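# Swing the fridge door fully open and keep it there

## Task

Pull the refrigerator door to a wide-open position so that it stays open by itself, with no part of the robot holding it there at the end. Moving the door fast enough to slam it, whether opening or closing, counts as failure, as does the robot toppling over or finishing tilted.

## Robot and tools

ROBOT. A wheeled base with a lifting column carrying a head and two six-joint arms (left and right), each ending in a two-finger gripper. Shoulder height S = 0.90 m + column_m. Folded, the robot is 0.73 m long, 0.62 m wide, S + 0.43 m tall, with its front 0.40 m ahead of the column.

FRAMES. Base frame: origin on the floor under the column, between the drive wheels; x forward, y left, z up. left_hand and right_hand are reported in it, at the point where the fingers join (tips reach 8 mm further). A hand's own z axis runs along the fingers, its y axis across the opening. The odometry frame is the base frame as it was when the scene began; base_odometry comes from wheel turns only, so slipping shows up as travel. Heading is left-positive, -3.142 to 3.142.

execute_actions. Arguments: actions (a list holding one action, or empty to just read state and images) and cameras (list of cam_head_left, cam_head_right, cam_left_wrist, cam_right_wrist, nav_camera, or all; omitted/null means all, [] means none). An action may have:
- base: exactly one of {"translate_m": d}, a relative straight drive in metres from the current spot, forward positive, -3 to 3; or {"rotate_rad": d}, a relative turn in place, counter-clockwise (left) positive, -3.2 to 3.2. No sideways motion. A move needing over 8.667 s is refused.
- joints: one dictionary for both arms, keyed by joint name, each value an absolute target. column_m 0 to 0.8; head_tilt_rad -0.61 to 1.308 (positive tilts down); for left_ and right_: joint1_rad -2.879 to 2.879, joint2_rad 0 to 3.141, joint3_rad 0 to 3.019, joint4_rad -1.692 to 1.57, joint5_rad -1.57 to 1.57 (positive swings the hand to the robot's right), joint6_rad -2.094 to 2.094 (hand roll, clockwise seen from behind positive), gripper_m 0 to 0.093 (fingertip gap, metres).
- speeds: caps for this action only, translate_m 0.05 to 0.8 m/s, rotate_rad 0.1 to 1 rad/s (defaults are the maxima). Arms are not slowed by this.
Unknown keys or out-of-range numbers reject the whole call. Joints or base left out can keep pushing toward earlier targets.

ARM GEOMETRY (approximate). With left_joint1_rad at -1.57 or right_joint1_rad at 1.57 and joints 5, 6 at 0, the arm moves in a vertical plane pointing forward, 0.23 m beside the column. Let a = j2 - 0.35, b = 1.05 + j2 - j3, c = b - j4 (c = 1.57 means fingers pointing down). Hand forward distance ≈ 0.12 + 0.39 sin a + 0.38 cos b + 0.25 cos c; height ≈ S + 0.39 cos a - 0.38 sin b - 0.25 sin c. Reality tends to land a few cm lower and nearer the column; trust the reported hand position. Reach is about 1 m from the shoulder. Below 0.4 m height, the base housing is in the way for hands closer than 0.45 m ahead.

wait: seconds 0 to 10; commands nothing, returns state and images.
zoom_image: camera name plus region [x0, y0, x1, y1] in pixels of that camera's last full image, top-left origin, at most 504 by 504.
finished_scene: scene = current scene number; ends it irreversibly after the last command has been held, and reports success. Only call it once the door rests wide open on its own.

RESULT LINES. base_status and joint_status give each motion's outcome: done (within tolerance; for the base, wheels turned as commanded even if slipping), off_target (stopped short, may still push), contact_stop (base wheel stalled, or column met a load change; it then holds), time_out (arm blocked; keeps pushing toward a clipped target), not_followed under 'joint command not followed' (a self-collision check withheld arm targets; the 'cause:' line says why; back each moved joint off by at least 0.05 rad, or drive away from the blocking object). on_its_own describes uncommanded behaviour; 'held at' is a target, not a position. turned_by_wheels vs turned_by_imu differing by over ~4% and at least 0.05 rad means a collision or slip. base_tilt (degrees, forward/right positive) warns of leaning; a forward drop of 0.5 degrees or more while driving means the base leans back, so reverse 0.05 m. motor_effort lists only left_wheel and right_wheel (percent, forward positive, peak in brackets). wheel_motors_off = 1 means an overload cut-out.

CAUTIONS. Open the door gently: move arm joints in small steps (~0.05 rad per call, counted from your last target) when touching the handle or door; joint changes under ~0.03 rad (0.08 for joints 2, 3) may not move at all. After a base contact_stop, back off 0.05 m before turning. Pushing hard with the base for ~3 s cuts the wheel motors for 2 s. A blocked arm keeps pressing and heats its motors; relieve it by commanding its currently reported joint angles. Heat warnings start at 85 °C; at 100 °C the arm goes limp. Never let the arms strike or squeeze each other, especially near the robot's centre line. Release the door before finishing.

CAMERAS. Head cameras (672x504) look forward, tilted down by about head_tilt_rad; true straight-ahead can be off-centre by up to 0.3 rad. Wrist cameras (504x504 fisheye) look along the fingers; the closed fingertips sit at image centre. nav_camera is low on the base front, 0.23 m up, looking forward.

Each tool is called after "Call:" as name(argument=value, ...) on one line, values as JSON.

## Session

Call:
execute_actions(actions=[])

Scene clock: 0.00 s.
base_odometry: x=+0.000 y=+0.000 heading=+0.000 (m, m, rad; odometry frame)
turned_by_wheels: +0.000 (rad since the last result)
turned_by_imu: +0.000 (rad since the last result)
base_tilt: forward=-0.2 right=+0.6 (deg)
base_status: not commanded
joint_positions: column_m=+0.556 head_tilt_rad=+0.862 left_joint1_rad=-1.555 left_joint2_rad=+0.866 left_joint3_rad=+0.392 left_joint4_rad=-0.969 left_joint5_rad=-0.032 left_joint6_rad=-0.067 left_gripper_m=+0.095 right_joint1_rad=+1.572 right_joint2_rad=+0.898 right_joint3_rad=+0.393 right_joint4_rad=-0.923 right_joint5_rad=-0.020 right_joint6_rad=-0.033 right_gripper_m=+0.095
joint_status: not commanded
wheel_motors_off: 0
motor_effort: left_wheel=+0 right_wheel=+0 (%)
left_hand: x=+0.1384 y=+0.2331 z=+1.2620 quat_wxyz=(+0.443, +0.030, -0.896, -0.033) (m; base frame)
right_hand: x=+0.1395 y=-0.2217 z=+1.2523 quat_wxyz=(+0.437, +0.011, -0.899, -0.017) (m; base frame)
pictures: cam_head_left, cam_head_right, cam_left_wrist, cam_right_wrist, nav_camera
Images, in order (width x height): cam_head_left 672x504, cam_head_right 672x504, cam_left_wrist 504x504, cam_right_wrist 504x504, nav_camera 672x504.

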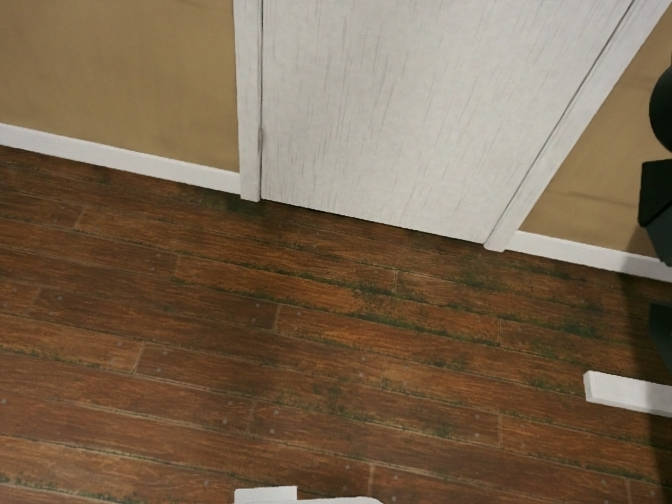

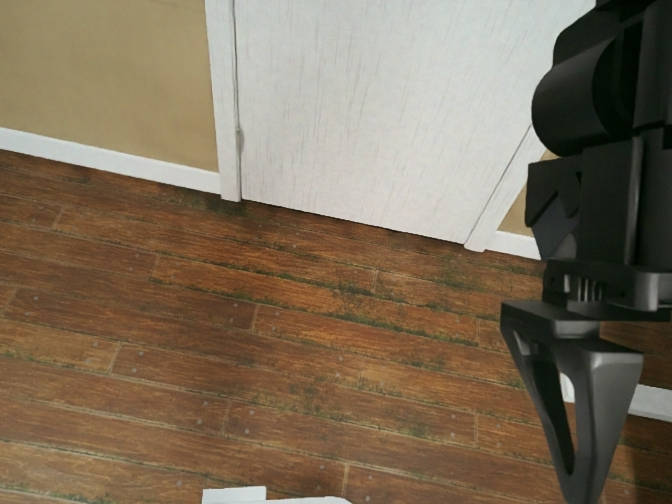

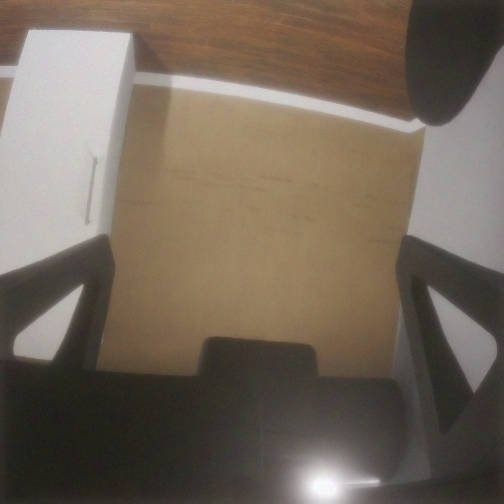

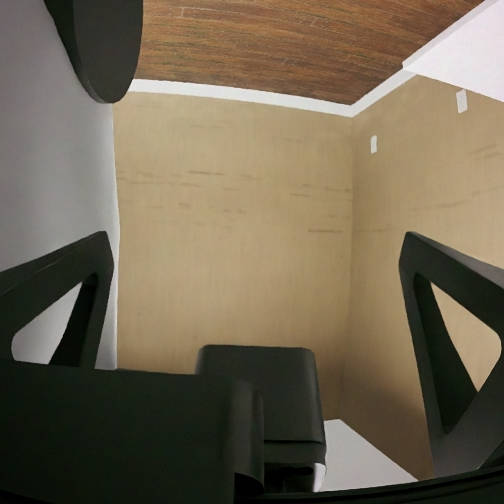

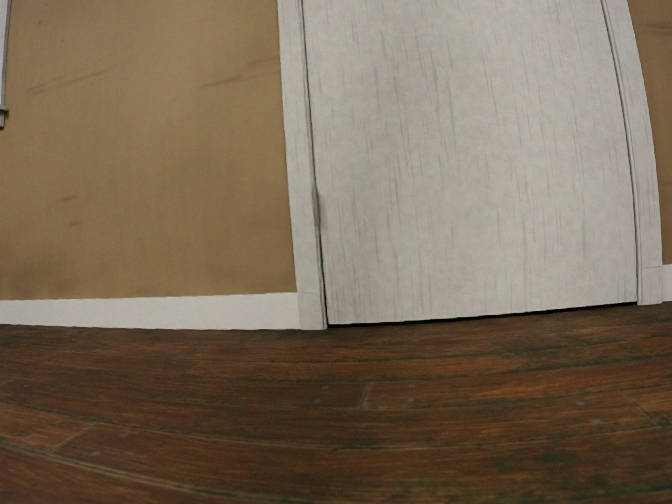

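Fridge is behind.

Call:
execute_actions(actions=[{"base":{"rotate_rad":3.1},"joints":{"head_tilt_rad":0.3}}], cameras=["cam_head_left","nav_camera"])

Scene clock: 4.67 s.
base_odometry: x=+0.000 y=+0.000 heading=+3.099 (m, m, rad; odometry frame)
turned_by_wheels: +3.099 (rad since the last result)
turned_by_imu: +3.140 (rad since the last result)
base_tilt: forward=-0.2 right=+0.8 (deg)
base_status: done
joint_positions: column_m=+0.556 head_tilt_rad=+0.319 left_joint1_rad=-1.555 left_joint2_rad=+0.866 left_joint3_rad=+0.392 left_joint4_rad=-0.969 left_joint5_rad=-0.032 left_joint6_rad=-0.067 left_gripper_m=+0.095 right_joint1_rad=+1.572 right_joint2_rad=+0.898 right_joint3_rad=+0.393 right_joint4_rad=-0.923 right_joint5_rad=-0.020 right_joint6_rad=-0.033 right_gripper_m=+0.095
joint_status: all done
wheel_motors_off: 0
motor_effort: left_wheel=-3(34) right_wheel=+3(29) (%)
left_hand: x=+0.1384 y=+0.2331 z=+1.2620 quat_wxyz=(+0.443, +0.030, -0.896, -0.033) (m; base frame)
right_hand: x=+0.1395 y=-0.2217 z=+1.2523 quat_wxyz=(+0.437, +0.011, -0.899, -0.017) (m; base frame)
pictures: cam_head_left, nav_camera
Images, in order (width x height): cam_head_left 672x504, nav_camera 672x504.

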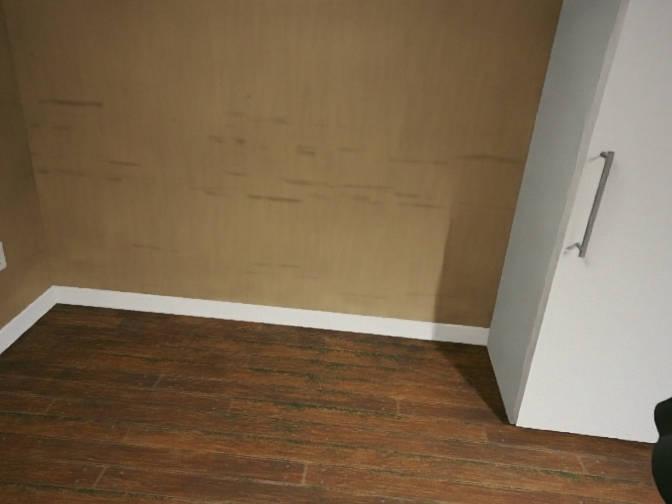

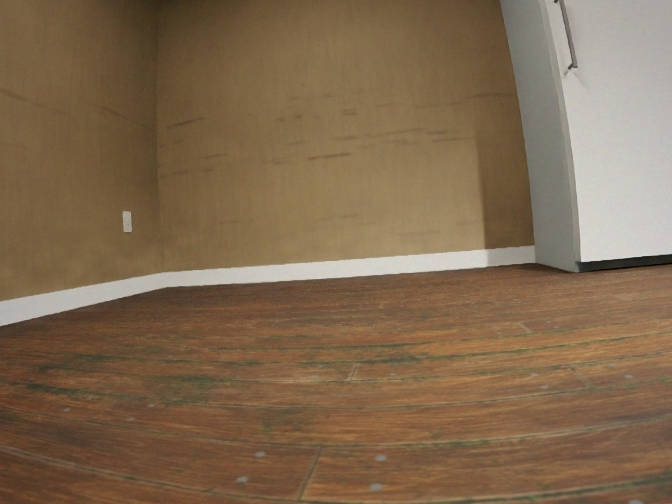

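Call:
execute_actions(actions=[{"base":{"rotate_rad":-0.6}}], cameras=[])

Call:
execute_actions(actions=[{"base":{"translate_m":1.3}}], cameras=[])

Call:
execute_actions(actions=[{"base":{"rotate_rad":0.6}}], cameras=["cam_head_left","nav_camera"])

Scene clock: 6.80 s.
base_odometry: x=+0.000 y=+0.000 heading=+2.500 (m, m, rad; odometry frame)
turned_by_wheels: -0.599 (rad since the last result)
turned_by_imu: -0.607 (rad since the last result)
base_tilt: forward=-0.3 right=+0.5 (deg)
base_status: done
joint_positions: column_m=+0.556 head_tilt_rad=+0.319 left_joint1_rad=-1.555 left_joint2_rad=+0.866 left_joint3_rad=+0.392 left_joint4_rad=-0.969 left_joint5_rad=-0.032 left_joint6_rad=-0.067 left_gripper_m=+0.095 right_joint1_rad=+1.572 right_joint2_rad=+0.898 right_joint3_rad=+0.393 right_joint4_rad=-0.923 right_joint5_rad=-0.020 right_joint6_rad=-0.033 right_gripper_m=+0.095
joint_status: not commanded
wheel_motors_off: 0
motor_effort: left_wheel=+3(19) right_wheel=+0(21) (%)
left_hand: x=+0.1384 y=+0.2331 z=+1.2620 quat_wxyz=(+0.443, +0.030, -0.896, -0.033) (m; base frame)
right_hand: x=+0.1395 y=-0.2217 z=+1.2523 quat_wxyz=(+0.437, +0.011, -0.899, -0.017) (m; base frame)
pictures: none
No camera images: the call's "cameras" was empty. Leave "cameras" out to get every camera's image.

Scene clock: 10.63 s.
base_odometry: x=-1.042 y=+0.777 heading=+2.501 (m, m, rad; odometry frame)
turned_by_wheels: +0.001 (rad since the last result)
turned_by_imu: +0.002 (rad since the last result)
base_tilt: forward=-0.2 right=+0.6 (deg)
base_status: done
joint_positions: column_m=+0.556 head_tilt_rad=+0.319 left_joint1_rad=-1.555 left_joint2_rad=+0.866 left_joint3_rad=+0.393 left_joint4_rad=-0.969 left_joint5_rad=-0.032 left_joint6_rad=-0.067 left_gripper_m=+0.095 right_joint1_rad=+1.572 right_joint2_rad=+0.898 right_joint3_rad=+0.395 right_joint4_rad=-0.923 right_joint5_rad=-0.020 right_joint6_rad=-0.033 right_gripper_m=+0.095
joint_status: not commanded
wheel_motors_off: 0
motor_effort: left_wheel=+2(47) right_wheel=-2(36) (%)
left_hand: x=+0.1392 y=+0.2331 z=+1.2617 quat_wxyz=(+0.442, +0.030, -0.896, -0.033) (m; base frame)
right_hand: x=+0.1405 y=-0.2217 z=+1.2519 quat_wxyz=(+0.436, +0.011, -0.900, -0.017) (m; base frame)
pictures: none
No camera images: the call's "cameras" was empty. Leave "cameras" out to get every camera's image.

Scene clock: 12.50 s.
base_odometry: x=-1.042 y=+0.777 heading=+3.100 (m, m, rad; odometry frame)
turned_by_wheels: +0.599 (rad since the last result)
turned_by_imu: +0.607 (rad since the last result)
base_tilt: forward=-0.2 right=+0.7 (deg)
base_status: done
joint_positions: column_m=+0.556 head_tilt_rad=+0.319 left_joint1_rad=-1.555 left_joint2_rad=+0.866 left_joint3_rad=+0.393 left_joint4_rad=-0.969 left_joint5_rad=-0.032 left_joint6_rad=-0.067 left_gripper_m=+0.095 right_joint1_rad=+1.572 right_joint2_rad=+0.898 right_joint3_rad=+0.395 right_joint4_rad=-0.923 right_joint5_rad=-0.020 right_joint6_rad=-0.033 right_gripper_m=+0.095
joint_status: not commanded
wheel_motors_off: 0
motor_effort: left_wheel=-3(38) right_wheel=+3(27) (%)
left_hand: x=+0.1392 y=+0.2331 z=+1.2617 quat_wxyz=(+0.442, +0.030, -0.896, -0.033) (m; base frame)
right_hand: x=+0.1405 y=-0.2217 z=+1.2519 quat_wxyz=(+0.436, +0.011, -0.900, -0.017) (m; base frame)
pictures: cam_head_left, nav_camera
Images, in order (width x height): cam_head_left 672x504, nav_camera 672x504.

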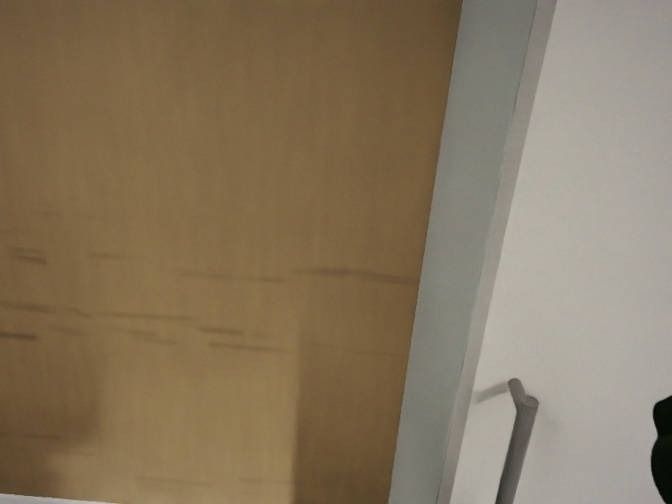

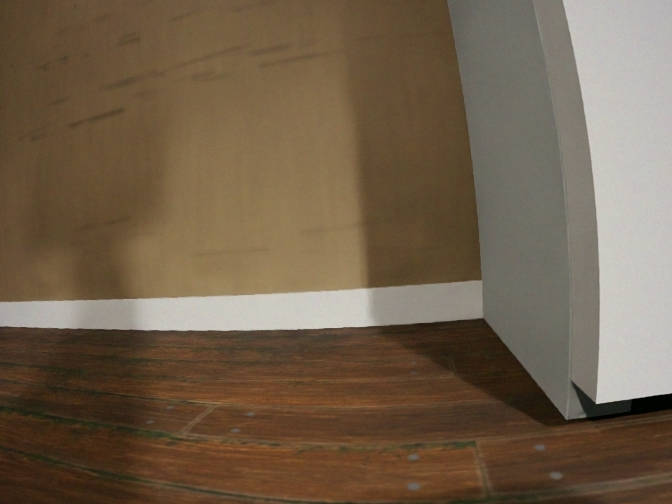

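Call:
execute_actions(actions=[{"base":{"translate_m":-0.25},"joints":{"column_m":0.1,"right_joint2_rad":0.95,"right_joint3_rad":1.1,"right_joint4_rad":0.9,"head_tilt_rad":0.2}}], cameras=["cam_head_left","cam_right_wrist"])

Scene clock: 19.13 s.
base_odometry: x=-0.792 y=+0.767 heading=+3.101 (m, m, rad; odometry frame)
turned_by_wheels: +0.001 (rad since the last result)
turned_by_imu: +0.003 (rad since the last result)
base_tilt: forward=-0.3 right=+0.7 (deg)
base_status: done
joint_positions: column_m=+0.100 head_tilt_rad=+0.219 left_joint1_rad=-1.555 left_joint2_rad=+0.866 left_joint3_rad=+0.390 left_joint4_rad=-0.969 left_joint5_rad=-0.032 left_joint6_rad=-0.067 left_gripper_m=+0.095 right_joint1_rad=+1.563 right_joint2_rad=+0.924 right_joint3_rad=+1.100 right_joint4_rad=+0.915 right_joint5_rad=-0.007 right_joint6_rad=-0.047 right_gripper_m=+0.095
joint_status: all done
wheel_motors_off: 0
motor_effort: left_wheel=+1(45) right_wheel=+0(34) (%)
left_hand: x=+0.1374 y=+0.2331 z=+0.8062 quat_wxyz=(+0.444, +0.030, -0.895, -0.033) (m; base frame)
right_hand: x=+0.8258 y=-0.2268 z=+1.0428 quat_wxyz=(-0.722, +0.020, -0.691, +0.018) (m; base frame)
pictures: cam_head_left, cam_right_wrist
Images, in order (width x height): cam_head_left 672x504, cam_right_wrist 504x504.

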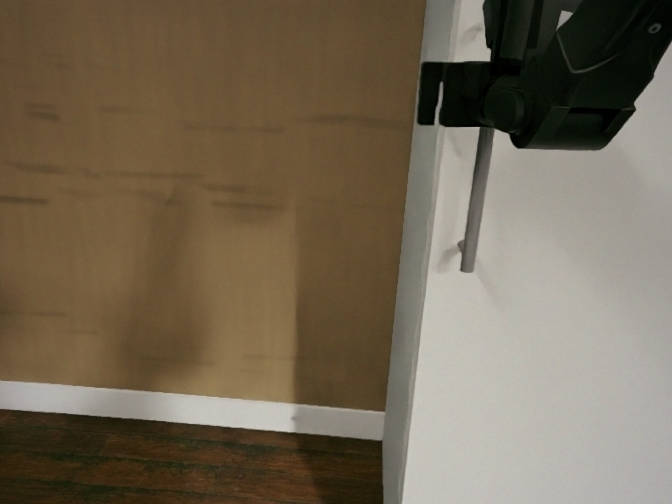

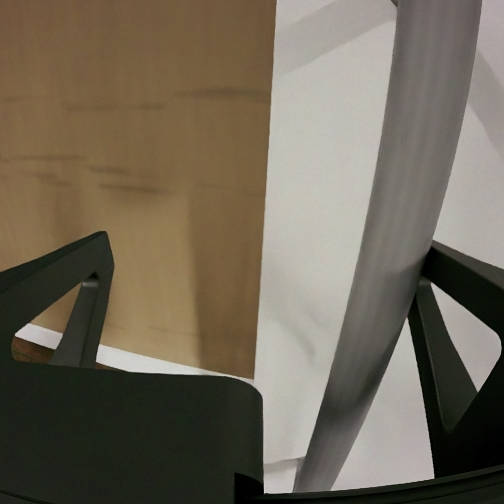

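Already around the handle. Grip and pull back.

Call:
execute_actions(actions=[{"joints":{"right_gripper_m":0.0}}], cameras=[])

Call:
execute_actions(actions=[{"base":{"translate_m":-0.35},"speeds":{"translate_m":0.1}}], cameras=["cam_head_left"])

Scene clock: 20.07 s.
base_odometry: x=-0.792 y=+0.767 heading=+3.100 (m, m, rad; odometry frame)
turned_by_wheels: +0.000 (rad since the last result)
turned_by_imu: +0.000 (rad since the last result)
base_tilt: forward=-0.2 right=+0.7 (deg)
base_status: not commanded
joint_positions: column_m=+0.100 head_tilt_rad=+0.219 left_joint1_rad=-1.555 left_joint2_rad=+0.866 left_joint3_rad=+0.390 left_joint4_rad=-0.969 left_joint5_rad=-0.032 left_joint6_rad=-0.067 left_gripper_m=+0.095 right_joint1_rad=+1.495 right_joint2_rad=+0.925 right_joint3_rad=+1.100 right_joint4_rad=+0.912 right_joint5_rad=+0.063 right_joint6_rad=-0.001 right_gripper_m=+0.019
joint_status: right_gripper_m off_target (ended at +0.019, target +0.000)
wheel_motors_off: 0
motor_effort: left_wheel=-12(13) right_wheel=+8(8) (%)
left_hand: x=+0.1374 y=+0.2331 z=+0.8062 quat_wxyz=(+0.444, +0.030, -0.895, -0.033) (m; base frame)
right_hand: x=+0.8246 y=-0.2619 z=+1.0430 quat_wxyz=(-0.720, -0.012, -0.691, +0.058) (m; base frame)
pictures: none
No camera images: the call's "cameras" was empty. Leave "cameras" out to get every camera's image.

Scene clock: 24.37 s.
base_odometry: x=-0.442 y=+0.753 heading=+3.100 (m, m, rad; odometry frame)
turned_by_wheels: +0.000 (rad since the last result)
turned_by_imu: +0.002 (rad since the last result)
base_tilt: forward=-0.3 right=+0.6 (deg)
base_status: done
joint_positions: column_m=+0.100 head_tilt_rad=+0.219 left_joint1_rad=-1.555 left_joint2_rad=+0.866 left_joint3_rad=+0.391 left_joint4_rad=-0.969 left_joint5_rad=-0.032 left_joint6_rad=-0.067 left_gripper_m=+0.095 right_joint1_rad=+1.576 right_joint2_rad=+0.951 right_joint3_rad=+1.093 right_joint4_rad=+0.894 right_joint5_rad=-0.020 right_joint6_rad=-0.023 right_gripper_m=+0.001
joint_status: not commanded
wheel_motors_off: 0
on_its_own: right_gripper_m moved -0.018 to your old target +0.000
motor_effort: left_wheel=+0(41) right_wheel=+0(20) (%)
left_hand: x=+0.1380 y=+0.2331 z=+0.8060 quat_wxyz=(+0.443, +0.030, -0.895, -0.033) (m; base frame)
right_hand: x=+0.8245 y=-0.2202 z=+1.0156 quat_wxyz=(-0.703, +0.014, -0.711, -0.001) (m; base frame)
pictures: cam_head_left
Images, in order (width x height): cam_head_left 672x504.

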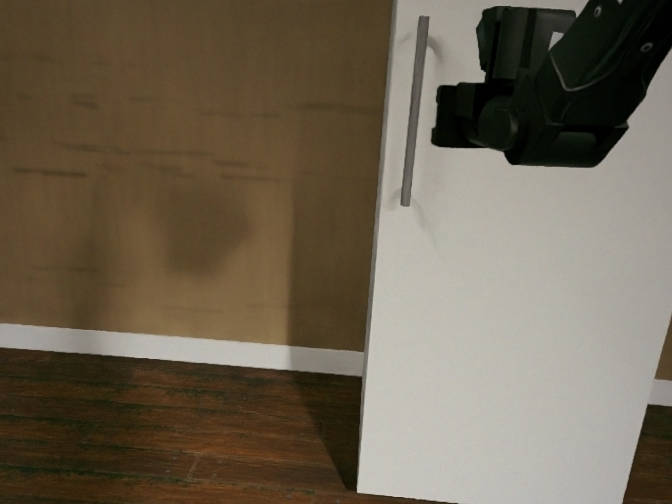

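Call:
execute_actions(actions=[{"joints":{"right_gripper_m":0.09}}], cameras=[])

Call:
execute_actions(actions=[{"base":{"translate_m":0.39},"speeds":{"translate_m":0.15}}], cameras=[])

Call:
execute_actions(actions=[{"joints":{"right_gripper_m":0.0}}], cameras=[])

Call:
execute_actions(actions=[{"base":{"translate_m":-0.3},"speeds":{"translate_m":0.05}}], cameras=["cam_head_left"])

Scene clock: 25.23 s.
base_odometry: x=-0.442 y=+0.753 heading=+3.100 (m, m, rad; odometry frame)
turned_by_wheels: +0.000 (rad since the last result)
turned_by_imu: +0.000 (rad since the last result)
base_tilt: forward=-0.2 right=+0.6 (deg)
base_status: not commanded
joint_positions: column_m=+0.100 head_tilt_rad=+0.219 left_joint1_rad=-1.555 left_joint2_rad=+0.866 left_joint3_rad=+0.391 left_joint4_rad=-0.969 left_joint5_rad=-0.032 left_joint6_rad=-0.067 left_gripper_m=+0.095 right_joint1_rad=+1.576 right_joint2_rad=+0.951 right_joint3_rad=+1.093 right_joint4_rad=+0.894 right_joint5_rad=-0.020 right_joint6_rad=-0.023 right_gripper_m=+0.090
joint_status: all done
wheel_motors_off: 0
motor_effort: left_wheel=+0(0) right_wheel=+0(0) (%)
left_hand: x=+0.1380 y=+0.2331 z=+0.8060 quat_wxyz=(+0.443, +0.030, -0.895, -0.033) (m; base frame)
right_hand: x=+0.8245 y=-0.2202 z=+1.0156 quat_wxyz=(-0.703, +0.015, -0.711, -0.001) (m; base frame)
pictures: none
No camera images: the call's "cameras" was empty. Leave "cameras" out to get every camera's image.

Scene clock: 28.70 s.
base_odometry: x=-0.832 y=+0.769 heading=+3.099 (m, m, rad; odometry frame)
turned_by_wheels: -0.001 (rad since the last result)
turned_by_imu: +0.000 (rad since the last result)
base_tilt: forward=-0.2 right=+0.5 (deg)
base_status: done
joint_positions: column_m=+0.100 head_tilt_rad=+0.219 left_joint1_rad=-1.555 left_joint2_rad=+0.866 left_joint3_rad=+0.391 left_joint4_rad=-0.969 left_joint5_rad=-0.032 left_joint6_rad=-0.067 left_gripper_m=+0.095 right_joint1_rad=+1.562 right_joint2_rad=+0.945 right_joint3_rad=+1.073 right_joint4_rad=+0.897 right_joint5_rad=-0.014 right_joint6_rad=-0.026 right_gripper_m=+0.090
joint_status: not commanded
wheel_motors_off: 0
motor_effort: left_wheel=+0(29) right_wheel=+1(31) (%)
left_hand: x=+0.1382 y=+0.2331 z=+0.8060 quat_wxyz=(+0.443, +0.030, -0.895, -0.033) (m; base frame)
right_hand: x=+0.8183 y=-0.2261 z=+1.0104 quat_wxyz=(-0.699, +0.015, -0.715, +0.008) (m; base frame)
pictures: none
No camera images: the call's "cameras" was empty. Leave "cameras" out to get every camera's image.

Scene clock: 29.40 s.
base_odometry: x=-0.832 y=+0.769 heading=+3.099 (m, m, rad; odometry frame)
turned_by_wheels: +0.000 (rad since the last result)
turned_by_imu: +0.000 (rad since the last result)
base_tilt: forward=-0.2 right=+0.6 (deg)
base_status: not commanded
joint_positions: column_m=+0.100 head_tilt_rad=+0.219 left_joint1_rad=-1.555 left_joint2_rad=+0.866 left_joint3_rad=+0.391 left_joint4_rad=-0.969 left_joint5_rad=-0.032 left_joint6_rad=-0.067 left_gripper_m=+0.095 right_joint1_rad=+1.488 right_joint2_rad=+0.951 right_joint3_rad=+1.080 right_joint4_rad=+0.896 right_joint5_rad=+0.050 right_joint6_rad=+0.052 right_gripper_m=+0.015
joint_status: right_gripper_m off_target (ended at +0.015, target +0.000)
wheel_motors_off: 0
motor_effort: left_wheel=-22(23) right_wheel=+10(10) (%)
left_hand: x=+0.1382 y=+0.2331 z=+0.8060 quat_wxyz=(+0.443, +0.030, -0.895, -0.033) (m; base frame)
right_hand: x=+0.8195 y=-0.2640 z=+1.0115 quat_wxyz=(-0.700, -0.026, -0.713, +0.040) (m; base frame)
pictures: none
No camera images: the call's "cameras" was empty. Leave "cameras" out to get every camera's image.

Scene clock: 38.77 s.
base_odometry: x=-0.534 y=+0.756 heading=+3.068 (m, m, rad; odometry frame)
turned_by_wheels: -0.031 (rad since the last result)
turned_by_imu: -0.029 (rad since the last result)
base_tilt: forward=-0.2 right=+0.6 (deg)
base_status: done
joint_positions: column_m=+0.100 head_tilt_rad=+0.219 left_joint1_rad=-1.555 left_joint2_rad=+0.866 left_joint3_rad=+0.391 left_joint4_rad=-0.969 left_joint5_rad=-0.032 left_joint6_rad=-0.067 left_gripper_m=+0.095 right_joint1_rad=+1.415 right_joint2_rad=+1.004 right_joint3_rad=+1.160 right_joint4_rad=+0.876 right_joint5_rad=+0.098 right_joint6_rad=+0.115 right_gripper_m=+0.014
joint_status: not commanded
wheel_motors_off: 0
motor_effort: left_wheel=-15(83) right_wheel=+6(68) (%)
left_hand: x=+0.1382 y=+0.2331 z=+0.8060 quat_wxyz=(+0.443, +0.030, -0.895, -0.033) (m; base frame)
right_hand: x=+0.8408 y=-0.3010 z=+1.0117 quat_wxyz=(-0.705, -0.055, -0.704, +0.070) (m; base frame)
pictures: cam_head_left
Images, in order (width x height): cam_head_left 672x504.

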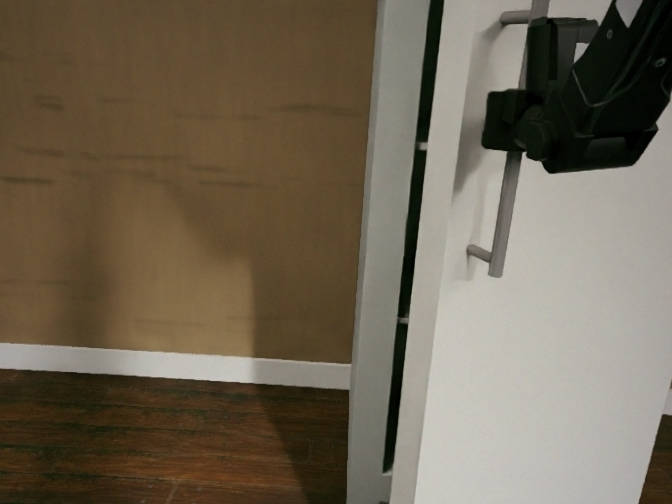

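Opening. Continue: back more then rotate right.

Call:
execute_actions(actions=[{"base":{"translate_m":-0.2},"speeds":{"translate_m":0.05}}], cameras=[])

Call:
execute_actions(actions=[{"base":{"rotate_rad":-0.5},"speeds":{"rotate_rad":0.1}}], cameras=["cam_head_left"])

Scene clock: 43.60 s.
base_odometry: x=-0.335 y=+0.741 heading=+3.068 (m, m, rad; odometry frame)
turned_by_wheels: +0.000 (rad since the last result)
turned_by_imu: +0.002 (rad since the last result)
base_tilt: forward=-0.1 right=+0.6 (deg)
base_status: done
joint_positions: column_m=+0.100 head_tilt_rad=+0.219 left_joint1_rad=-1.555 left_joint2_rad=+0.866 left_joint3_rad=+0.391 left_joint4_rad=-0.969 left_joint5_rad=-0.032 left_joint6_rad=-0.067 left_gripper_m=+0.095 right_joint1_rad=+1.577 right_joint2_rad=+0.966 right_joint3_rad=+1.093 right_joint4_rad=+0.884 right_joint5_rad=-0.023 right_joint6_rad=-0.023 right_gripper_m=+0.001
joint_status: not commanded
wheel_motors_off: 0
on_its_own: right_gripper_m moved -0.014 to your old target +0.000
motor_effort: left_wheel=+0(79) right_wheel=+0(41) (%)
left_hand: x=+0.1382 y=+0.2331 z=+0.8060 quat_wxyz=(+0.443, +0.030, -0.895, -0.033) (m; base frame)
right_hand: x=+0.8247 y=-0.2192 z=+1.0023 quat_wxyz=(-0.694, +0.015, -0.720, -0.003) (m; base frame)
pictures: none
No camera images: the call's "cameras" was empty. Leave "cameras" out to get every camera's image.

Scene clock: 49.17 s.
base_odometry: x=-0.335 y=+0.741 heading=+2.569 (m, m, rad; odometry frame)
turned_by_wheels: -0.499 (rad since the last result)
turned_by_imu: -0.502 (rad since the last result)
base_tilt: forward=-0.2 right=+0.5 (deg)
base_status: done
joint_positions: column_m=+0.100 head_tilt_rad=+0.219 left_joint1_rad=-1.555 left_joint2_rad=+0.866 left_joint3_rad=+0.391 left_joint4_rad=-0.969 left_joint5_rad=-0.032 left_joint6_rad=-0.067 left_gripper_m=+0.095 right_joint1_rad=+1.575 right_joint2_rad=+0.966 right_joint3_rad=+1.093 right_joint4_rad=+0.884 right_joint5_rad=-0.021 right_joint6_rad=-0.023 right_gripper_m=+0.001
joint_status: not commanded
wheel_motors_off: 0
motor_effort: left_wheel=+4(39) right_wheel=-3(34) (%)
left_hand: x=+0.1382 y=+0.2331 z=+0.8060 quat_wxyz=(+0.443, +0.030, -0.895, -0.033) (m; base frame)
right_hand: x=+0.8247 y=-0.2201 z=+1.0023 quat_wxyz=(-0.694, +0.015, -0.720, -0.002) (m; base frame)
pictures: cam_head_left
Images, in order (width x height): cam_head_left 672x504.

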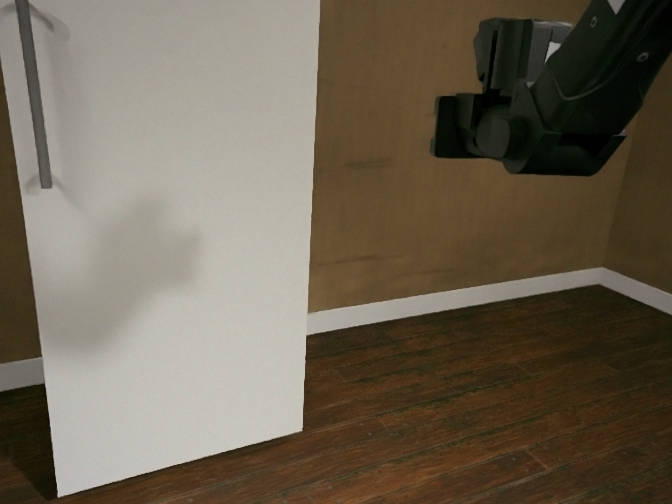

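Slipped; door ajar. Put the hand inside the gap and sweep right.

Call:
execute_actions(actions=[{"base":{"rotate_rad":0.68}}], cameras=[])

Call:
execute_actions(actions=[{"base":{"translate_m":0.4},"speeds":{"translate_m":0.15}}], cameras=["cam_head_left"])

Scene clock: 51.23 s.
base_odometry: x=-0.335 y=+0.741 heading=-3.036 (m, m, rad; odometry frame)
turned_by_wheels: +0.679 (rad since the last result)
turned_by_imu: +0.686 (rad since the last result)
base_tilt: forward=-0.2 right=+0.8 (deg)
base_status: done
joint_positions: column_m=+0.100 head_tilt_rad=+0.219 left_joint1_rad=-1.555 left_joint2_rad=+0.866 left_joint3_rad=+0.391 left_joint4_rad=-0.969 left_joint5_rad=-0.032 left_joint6_rad=-0.067 left_gripper_m=+0.095 right_joint1_rad=+1.575 right_joint2_rad=+0.966 right_joint3_rad=+1.093 right_joint4_rad=+0.884 right_joint5_rad=-0.021 right_joint6_rad=-0.024 right_gripper_m=+0.001
joint_status: not commanded
wheel_motors_off: 0
motor_effort: left_wheel=+0(37) right_wheel=+1(23) (%)
left_hand: x=+0.1382 y=+0.2331 z=+0.8060 quat_wxyz=(+0.443, +0.030, -0.895, -0.033) (m; base frame)
right_hand: x=+0.8247 y=-0.2204 z=+1.0023 quat_wxyz=(-0.694, +0.016, -0.720, -0.001) (m; base frame)
pictures: none
No camera images: the call's "cameras" was empty. Leave "cameras" out to get every camera's image.

Scene clock: 54.77 s.
base_odometry: x=-0.733 y=+0.699 heading=-3.035 (m, m, rad; odometry frame)
turned_by_wheels: +0.000 (rad since the last result)
turned_by_imu: +0.001 (rad since the last result)
base_tilt: forward=-0.5 right=+0.7 (deg)
base_status: done
joint_positions: column_m=+0.100 head_tilt_rad=+0.219 left_joint1_rad=-1.555 left_joint2_rad=+0.866 left_joint3_rad=+0.391 left_joint4_rad=-0.969 left_joint5_rad=-0.032 left_joint6_rad=-0.067 left_gripper_m=+0.095 right_joint1_rad=+1.575 right_joint2_rad=+0.965 right_joint3_rad=+1.093 right_joint4_rad=+0.884 right_joint5_rad=-0.021 right_joint6_rad=-0.024 right_gripper_m=+0.001
joint_status: not commanded
wheel_motors_off: 0
motor_effort: left_wheel=+1(24) right_wheel=+0(50) (%)
left_hand: x=+0.1382 y=+0.2331 z=+0.8060 quat_wxyz=(+0.443, +0.030, -0.895, -0.033) (m; base frame)
right_hand: x=+0.8247 y=-0.2204 z=+1.0034 quat_wxyz=(-0.695, +0.016, -0.719, -0.001) (m; base frame)
pictures: cam_head_left
Images, in order (width x height): cam_head_left 672x504.

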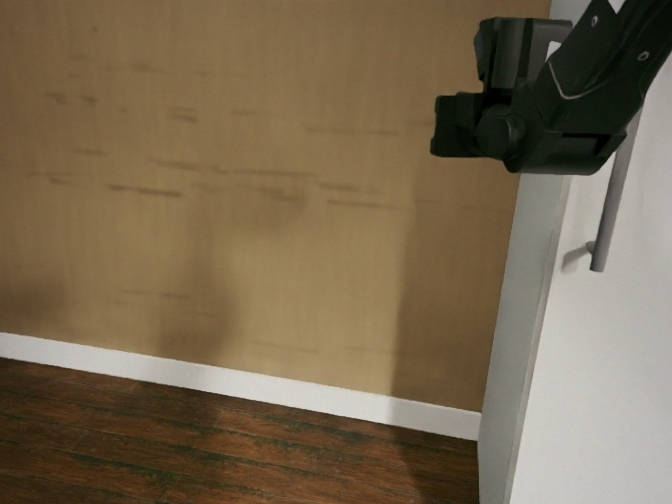

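Call:
execute_actions(actions=[{"base":{"translate_m":-0.4},"joints":{"right_gripper_m":0.09}}], cameras=[])

Call:
execute_actions(actions=[{"base":{"rotate_rad":-0.16}}], cameras=[])

Call:
execute_actions(actions=[{"base":{"translate_m":0.5},"speeds":{"translate_m":0.15}}], cameras=["cam_right_wrist"])

Scene clock: 57.27 s.
base_odometry: x=-0.335 y=+0.741 heading=-3.035 (m, m, rad; odometry frame)
turned_by_wheels: +0.000 (rad since the last result)
turned_by_imu: +0.001 (rad since the last result)
base_tilt: forward=-0.3 right=+0.5 (deg)
base_status: done
joint_positions: column_m=+0.100 head_tilt_rad=+0.219 left_joint1_rad=-1.555 left_joint2_rad=+0.866 left_joint3_rad=+0.389 left_joint4_rad=-0.969 left_joint5_rad=-0.032 left_joint6_rad=-0.067 left_gripper_m=+0.095 right_joint1_rad=+1.575 right_joint2_rad=+0.963 right_joint3_rad=+1.092 right_joint4_rad=+0.884 right_joint5_rad=-0.021 right_joint6_rad=-0.024 right_gripper_m=+0.090
joint_status: all done
wheel_motors_off: 0
motor_effort: left_wheel=-2(35) right_wheel=-1(34) (%)
left_hand: x=+0.1372 y=+0.2331 z=+0.8063 quat_wxyz=(+0.444, +0.030, -0.895, -0.033) (m; base frame)
right_hand: x=+0.8244 y=-0.2204 z=+1.0041 quat_wxyz=(-0.695, +0.016, -0.719, -0.001) (m; base frame)
pictures: none
No camera images: the call's "cameras" was empty. Leave "cameras" out to get every camera's image.

Scene clock: 58.53 s.
base_odometry: x=-0.335 y=+0.741 heading=+3.089 (m, m, rad; odometry frame)
turned_by_wheels: -0.159 (rad since the last result)
turned_by_imu: -0.160 (rad since the last result)
base_tilt: forward=-0.1 right=+0.6 (deg)
base_status: done
joint_positions: column_m=+0.100 head_tilt_rad=+0.219 left_joint1_rad=-1.555 left_joint2_rad=+0.866 left_joint3_rad=+0.389 left_joint4_rad=-0.969 left_joint5_rad=-0.032 left_joint6_rad=-0.067 left_gripper_m=+0.095 right_joint1_rad=+1.574 right_joint2_rad=+0.963 right_joint3_rad=+1.092 right_joint4_rad=+0.884 right_joint5_rad=-0.021 right_joint6_rad=-0.024 right_gripper_m=+0.090
joint_status: not commanded
wheel_motors_off: 0
motor_effort: left_wheel=+1(34) right_wheel=-2(35) (%)
left_hand: x=+0.1372 y=+0.2331 z=+0.8063 quat_wxyz=(+0.444, +0.030, -0.895, -0.033) (m; base frame)
right_hand: x=+0.8244 y=-0.2207 z=+1.0041 quat_wxyz=(-0.695, +0.016, -0.719, -0.001) (m; base frame)
pictures: none
No camera images: the call's "cameras" was empty. Leave "cameras" out to get every camera's image.

Scene clock: 62.60 s.
base_odometry: x=-0.834 y=+0.767 heading=+3.089 (m, m, rad; odometry frame)
turned_by_wheels: +0.000 (rad since the last result)
turned_by_imu: +0.001 (rad since the last result)
base_tilt: forward=-0.1 right=+0.7 (deg)
base_status: done
joint_positions: column_m=+0.100 head_tilt_rad=+0.219 left_joint1_rad=-1.555 left_joint2_rad=+0.866 left_joint3_rad=+0.391 left_joint4_rad=-0.969 left_joint5_rad=-0.032 left_joint6_rad=-0.067 left_gripper_m=+0.095 right_joint1_rad=+1.573 right_joint2_rad=+0.960 right_joint3_rad=+1.086 right_joint4_rad=+0.888 right_joint5_rad=-0.017 right_joint6_rad=-0.027 right_gripper_m=+0.090
joint_status: not commanded
wheel_motors_off: 0
motor_effort: left_wheel=+0(42) right_wheel=+1(31) (%)
left_hand: x=+0.1382 y=+0.2331 z=+0.8060 quat_wxyz=(+0.443, +0.030, -0.895, -0.033) (m; base frame)
right_hand: x=+0.8226 y=-0.2217 z=+1.0044 quat_wxyz=(-0.695, +0.015, -0.718, +0.002) (m; base frame)
pictures: cam_right_wrist
Images, in order (width x height): cam_right_wrist 504x504.

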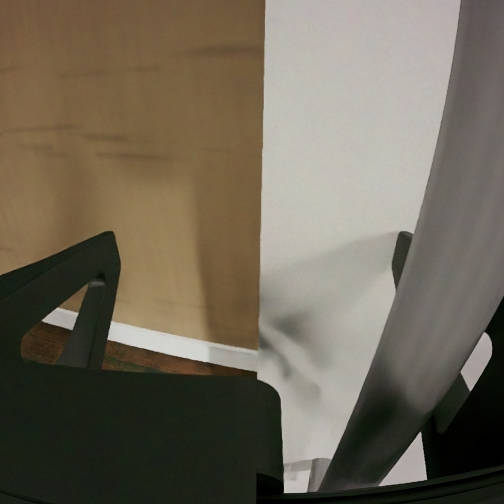

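Call:
execute_actions(actions=[{"joints":{"right_gripper_m":0.0}}], cameras=[])

Call:
execute_actions(actions=[{"base":{"translate_m":-0.3},"speeds":{"translate_m":0.05}}], cameras=[])

Call:
execute_actions(actions=[{"base":{"rotate_rad":-0.3},"speeds":{"rotate_rad":0.1}}], cameras=[])

Call:
execute_actions(actions=[{"base":{"translate_m":-0.2},"speeds":{"translate_m":0.05}}], cameras=["cam_head_left"])

Scene clock: 63.50 s.
base_odometry: x=-0.834 y=+0.767 heading=+3.089 (m, m, rad; odometry frame)
turned_by_wheels: +0.000 (rad since the last result)
turned_by_imu: +0.000 (rad since the last result)
base_tilt: forward=-0.1 right=+0.8 (deg)
base_status: not commanded
joint_positions: column_m=+0.100 head_tilt_rad=+0.219 left_joint1_rad=-1.555 left_joint2_rad=+0.866 left_joint3_rad=+0.391 left_joint4_rad=-0.969 left_joint5_rad=-0.032 left_joint6_rad=-0.067 left_gripper_m=+0.095 right_joint1_rad=+1.502 right_joint2_rad=+0.960 right_joint3_rad=+1.086 right_joint4_rad=+0.888 right_joint5_rad=+0.037 right_joint6_rad=+0.041 right_gripper_m=+0.014
joint_status: right_gripper_m off_target (ended at +0.014, target +0.000)
wheel_motors_off: 0
motor_effort: left_wheel=-14(14) right_wheel=+8(8) (%)
left_hand: x=+0.1382 y=+0.2331 z=+0.8060 quat_wxyz=(+0.443, +0.030, -0.895, -0.033) (m; base frame)
right_hand: x=+0.8218 y=-0.2572 z=+1.0056 quat_wxyz=(-0.696, -0.019, -0.717, +0.032) (m; base frame)
pictures: none
No camera images: the call's "cameras" was empty. Leave "cameras" out to get every camera's image.

Scene clock: 72.87 s.
base_odometry: x=-0.535 y=+0.751 heading=+3.060 (m, m, rad; odometry frame)
turned_by_wheels: -0.029 (rad since the last result)
turned_by_imu: -0.027 (rad since the last result)
base_tilt: forward=-0.1 right=+0.5 (deg)
base_status: done
joint_positions: column_m=+0.100 head_tilt_rad=+0.219 left_joint1_rad=-1.555 left_joint2_rad=+0.866 left_joint3_rad=+0.391 left_joint4_rad=-0.969 left_joint5_rad=-0.032 left_joint6_rad=-0.067 left_gripper_m=+0.095 right_joint1_rad=+1.415 right_joint2_rad=+1.010 right_joint3_rad=+1.158 right_joint4_rad=+0.872 right_joint5_rad=+0.093 right_joint6_rad=+0.117 right_gripper_m=+0.014
joint_status: not commanded
wheel_motors_off: 0
motor_effort: left_wheel=-14(71) right_wheel=+12(51) (%)
left_hand: x=+0.1382 y=+0.2331 z=+0.8060 quat_wxyz=(+0.443, +0.030, -0.895, -0.033) (m; base frame)
right_hand: x=+0.8403 y=-0.3008 z=+1.0060 quat_wxyz=(-0.701, -0.055, -0.708, +0.068) (m; base frame)
pictures: none
No camera images: the call's "cameras" was empty. Leave "cameras" out to get every camera's image.

Scene clock: 76.93 s.
base_odometry: x=-0.535 y=+0.751 heading=+2.763 (m, m, rad; odometry frame)
turned_by_wheels: -0.297 (rad since the last result)
turned_by_imu: -0.299 (rad since the last result)
base_tilt: forward=-0.2 right=+0.5 (deg)
base_status: done
joint_positions: column_m=+0.100 head_tilt_rad=+0.219 left_joint1_rad=-1.555 left_joint2_rad=+0.866 left_joint3_rad=+0.391 left_joint4_rad=-0.969 left_joint5_rad=-0.032 left_joint6_rad=-0.067 left_gripper_m=+0.095 right_joint1_rad=+1.637 right_joint2_rad=+0.921 right_joint3_rad=+1.019 right_joint4_rad=+0.903 right_joint5_rad=-0.077 right_joint6_rad=-0.078 right_gripper_m=+0.014
joint_status: not commanded
wheel_motors_off: 0
motor_effort: left_wheel=+6(43) right_wheel=-6(14) (%)
left_hand: x=+0.1382 y=+0.2331 z=+0.8060 quat_wxyz=(+0.443, +0.030, -0.895, -0.033) (m; base frame)
right_hand: x=+0.8001 y=-0.1884 z=+1.0049 quat_wxyz=(-0.692, +0.047, -0.719, -0.033) (m; base frame)
pictures: none
No camera images: the call's "cameras" was empty. Leave "cameras" out to get every camera's image.

Scene clock: 81.63 s.
base_odometry: x=-0.349 y=+0.677 heading=+2.762 (m, m, rad; odometry frame)
turned_by_wheels: -0.001 (rad since the last result)
turned_by_imu: +0.001 (rad since the last result)
base_tilt: forward=-0.3 right=+0.7 (deg)
base_status: done
joint_positions: column_m=+0.100 head_tilt_rad=+0.219 left_joint1_rad=-1.555 left_joint2_rad=+0.866 left_joint3_rad=+0.391 left_joint4_rad=-0.969 left_joint5_rad=-0.032 left_joint6_rad=-0.067 left_gripper_m=+0.095 right_joint1_rad=+1.575 right_joint2_rad=+0.960 right_joint3_rad=+1.093 right_joint4_rad=+0.883 right_joint5_rad=-0.019 right_joint6_rad=-0.023 right_gripper_m=+0.001
joint_status: not commanded
wheel_motors_off: 0
on_its_own: right_gripper_m moved -0.013 to your old target +0.000
motor_effort: left_wheel=+0(42) right_wheel=+1(38) (%)
left_hand: x=+0.1380 y=+0.2331 z=+0.8060 quat_wxyz=(+0.443, +0.030, -0.895, -0.033) (m; base frame)
right_hand: x=+0.8245 y=-0.2205 z=+1.0061 quat_wxyz=(-0.696, +0.014, -0.718, -0.001) (m; base frame)
pictures: cam_head_left
Images, in order (width x height): cam_head_left 672x504.

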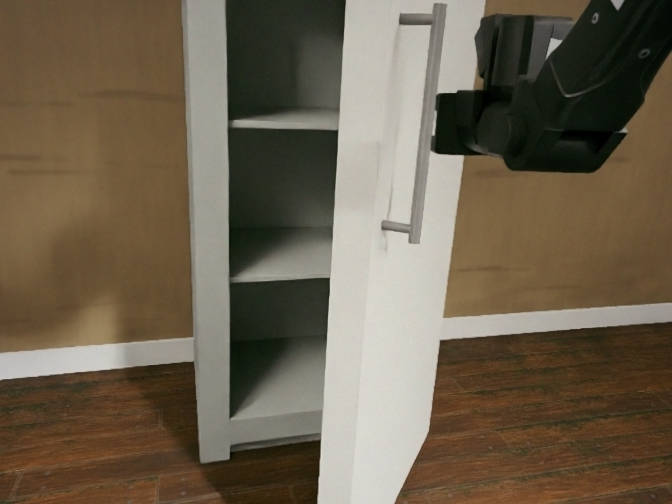

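Now get the hand inside and sweep.

Call:
execute_actions(actions=[{"base":{"rotate_rad":0.3}}], cameras=[])

Call:
execute_actions(actions=[{"base":{"translate_m":0.35},"speeds":{"translate_m":0.3}}], cameras=[])

Call:
execute_actions(actions=[{"base":{"rotate_rad":-0.8},"speeds":{"rotate_rad":0.15}}], cameras=["cam_head_left"])

Scene clock: 83.37 s.
base_odometry: x=-0.349 y=+0.677 heading=+3.061 (m, m, rad; odometry frame)
turned_by_wheels: +0.299 (rad since the last result)
turned_by_imu: +0.302 (rad since the last result)
base_tilt: forward=-0.3 right=+0.7 (deg)
base_status: done
joint_positions: column_m=+0.100 head_tilt_rad=+0.219 left_joint1_rad=-1.555 left_joint2_rad=+0.866 left_joint3_rad=+0.391 left_joint4_rad=-0.969 left_joint5_rad=-0.032 left_joint6_rad=-0.067 left_gripper_m=+0.095 right_joint1_rad=+1.575 right_joint2_rad=+0.960 right_joint3_rad=+1.093 right_joint4_rad=+0.883 right_joint5_rad=-0.019 right_joint6_rad=-0.024 right_gripper_m=+0.001
joint_status: not commanded
wheel_motors_off: 0
motor_effort: left_wheel=-2(29) right_wheel=+2(38) (%)
left_hand: x=+0.1380 y=+0.2331 z=+0.8060 quat_wxyz=(+0.443, +0.030, -0.895, -0.033) (m; base frame)
right_hand: x=+0.8246 y=-0.2208 z=+1.0061 quat_wxyz=(-0.696, +0.015, -0.718, +0.000) (m; base frame)
pictures: none
No camera images: the call's "cameras" was empty. Leave "cameras" out to get every camera's image.

Scene clock: 85.80 s.
base_odometry: x=-0.698 y=+0.705 heading=+3.061 (m, m, rad; odometry frame)
turned_by_wheels: +0.001 (rad since the last result)
turned_by_imu: +0.001 (rad since the last result)
base_tilt: forward=-0.2 right=+0.7 (deg)
base_status: done
joint_positions: column_m=+0.100 head_tilt_rad=+0.219 left_joint1_rad=-1.555 left_joint2_rad=+0.866 left_joint3_rad=+0.392 left_joint4_rad=-0.969 left_joint5_rad=-0.032 left_joint6_rad=-0.067 left_gripper_m=+0.095 right_joint1_rad=+1.575 right_joint2_rad=+0.960 right_joint3_rad=+1.093 right_joint4_rad=+0.884 right_joint5_rad=-0.019 right_joint6_rad=-0.024 right_gripper_m=+0.001
joint_status: not commanded
wheel_motors_off: 0
motor_effort: left_wheel=+1(35) right_wheel=-1(46) (%)
left_hand: x=+0.1384 y=+0.2331 z=+0.8059 quat_wxyz=(+0.443, +0.030, -0.896, -0.033) (m; base frame)
right_hand: x=+0.8246 y=-0.2208 z=+1.0064 quat_wxyz=(-0.696, +0.015, -0.718, +0.000) (m; base frame)
pictures: none
No camera images: the call's "cameras" was empty. Leave "cameras" out to get every camera's image.

Scene clock: 91.87 s.
base_odometry: x=-0.698 y=+0.705 heading=+2.263 (m, m, rad; odometry frame)
turned_by_wheels: -0.799 (rad since the last result)
turned_by_imu: -0.807 (rad since the last result)
base_tilt: forward=-0.4 right=+0.6 (deg)
base_status: done
joint_positions: column_m=+0.100 head_tilt_rad=+0.219 left_joint1_rad=-1.555 left_joint2_rad=+0.866 left_joint3_rad=+0.392 left_joint4_rad=-0.969 left_joint5_rad=-0.032 left_joint6_rad=-0.067 left_gripper_m=+0.095 right_joint1_rad=+1.578 right_joint2_rad=+0.960 right_joint3_rad=+1.093 right_joint4_rad=+0.884 right_joint5_rad=-0.029 right_joint6_rad=-0.025 right_gripper_m=+0.001
joint_status: not commanded
wheel_motors_off: 0
motor_effort: left_wheel=+5(26) right_wheel=-4(35) (%)
left_hand: x=+0.1384 y=+0.2331 z=+0.8059 quat_wxyz=(+0.443, +0.030, -0.896, -0.033) (m; base frame)
right_hand: x=+0.8245 y=-0.2177 z=+1.0065 quat_wxyz=(-0.696, +0.018, -0.717, -0.005) (m; base frame)
pictures: cam_head_left
Images, in order (width x height): cam_head_left 672x504.

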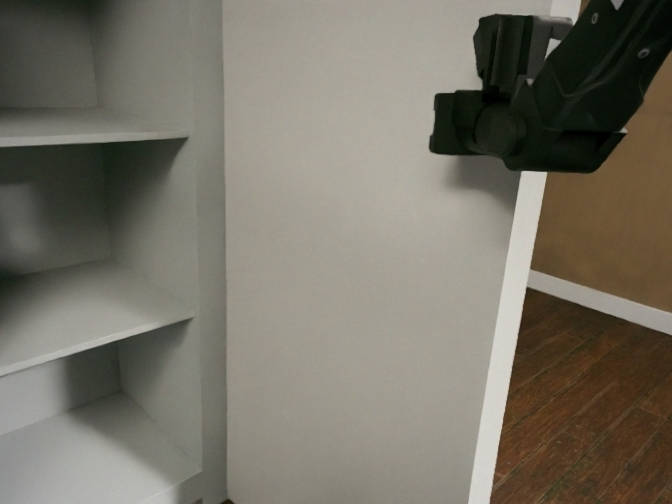

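Call:
execute_actions(actions=[{"base":{"translate_m":-0.3},"speeds":{"translate_m":0.1}}], cameras=["cam_head_left"])

Call:
wait(seconds=3)

Scene clock: 98.07 s.
base_odometry: x=-0.506 y=+0.474 heading=+2.262 (m, m, rad; odometry frame)
turned_by_wheels: +0.000 (rad since the last result)
turned_by_imu: +0.001 (rad since the last result)
base_tilt: forward=-0.3 right=+0.6 (deg)
base_status: done
joint_positions: column_m=+0.100 head_tilt_rad=+0.219 left_joint1_rad=-1.555 left_joint2_rad=+0.866 left_joint3_rad=+0.391 left_joint4_rad=-0.969 left_joint5_rad=-0.032 left_joint6_rad=-0.067 left_gripper_m=+0.095 right_joint1_rad=+1.578 right_joint2_rad=+0.960 right_joint3_rad=+1.092 right_joint4_rad=+0.884 right_joint5_rad=-0.023 right_joint6_rad=-0.025 right_gripper_m=+0.001
joint_status: not commanded
wheel_motors_off: 0
motor_effort: left_wheel=-1(29) right_wheel=+1(44) (%)
left_hand: x=+0.1380 y=+0.2331 z=+0.8060 quat_wxyz=(+0.443, +0.030, -0.895, -0.033) (m; base frame)
right_hand: x=+0.8244 y=-0.2187 z=+1.0064 quat_wxyz=(-0.696, +0.016, -0.718, -0.003) (m; base frame)
pictures: cam_head_left
Images, in order (width x height): cam_head_left 672x504.

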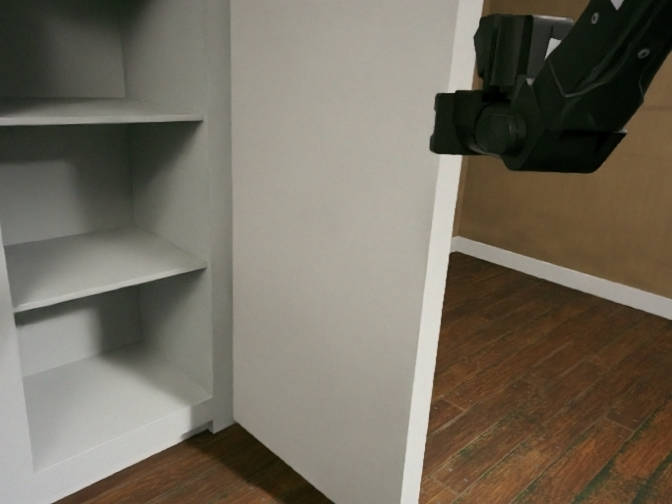

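Scene clock: 101.07 s.
base_odometry: x=-0.506 y=+0.474 heading=+2.262 (m, m, rad; odometry frame)
turned_by_wheels: +0.000 (rad since the last result)
turned_by_imu: +0.001 (rad since the last result)
base_tilt: forward=-0.2 right=+0.5 (deg)
base_status: done
joint_positions: column_m=+0.100 head_tilt_rad=+0.219 left_joint1_rad=-1.555 left_joint2_rad=+0.866 left_joint3_rad=+0.391 left_joint4_rad=-0.969 left_joint5_rad=-0.032 left_joint6_rad=-0.067 left_gripper_m=+0.095 right_joint1_rad=+1.578 right_joint2_rad=+0.960 right_joint3_rad=+1.092 right_joint4_rad=+0.884 right_joint5_rad=-0.023 right_joint6_rad=-0.025 right_gripper_m=+0.001
joint_status: not commanded
wheel_motors_off: 0
motor_effort: left_wheel=-1(29) right_wheel=+1(44) (%)
left_hand: x=+0.1380 y=+0.2331 z=+0.8060 quat_wxyz=(+0.443, +0.030, -0.895, -0.033) (m; base frame)
right_hand: x=+0.8244 y=-0.2187 z=+1.0064 quat_wxyz=(-0.696, +0.016, -0.718, -0.003) (m; base frame)
wait: 3.00 s; at rest by 0.27 s
pictures: cam_head_left, cam_head_right, cam_left_wrist, cam_right_wrist, nav_camera
Images, in order (width x height): cam_head_left 672x504, cam_head_right 672x504, cam_left_wrist 504x504, cam_right_wrist 504x504, nav_camera 672x504.

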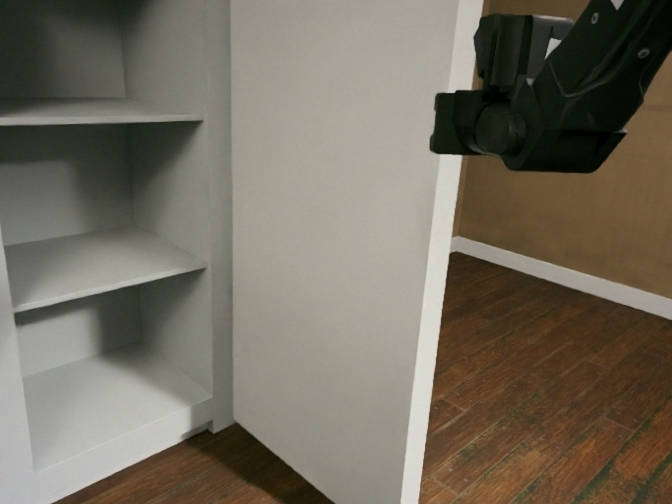

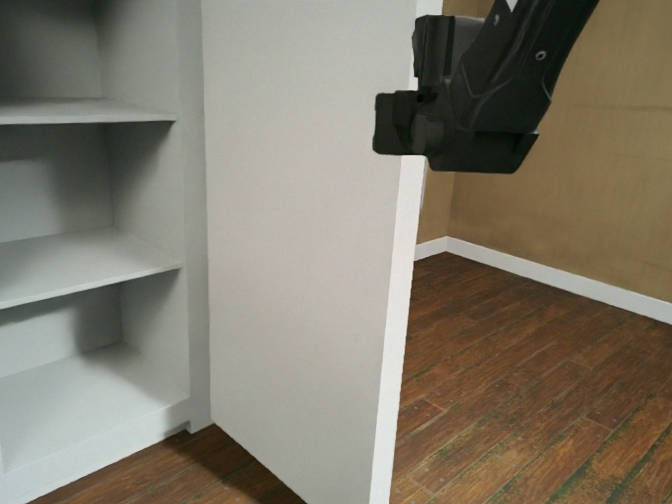

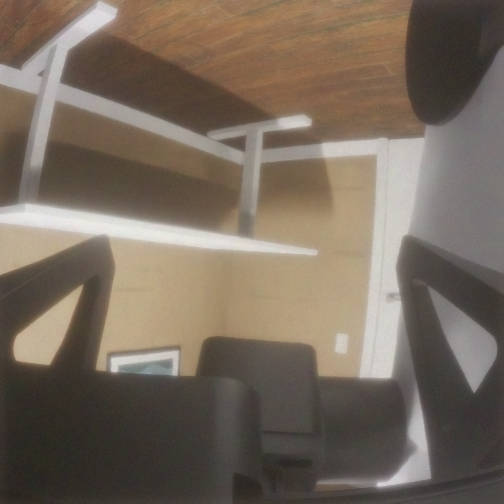

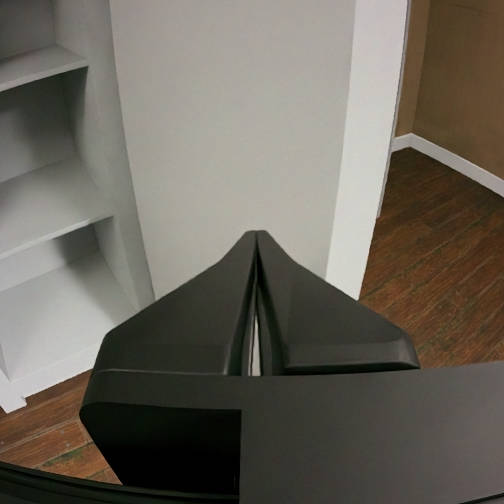

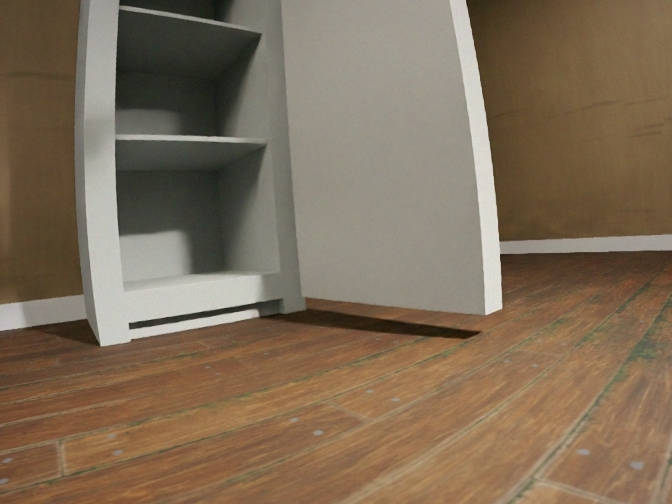

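Call:
finished_scene(scene=1)

The scene is finished: the task was done.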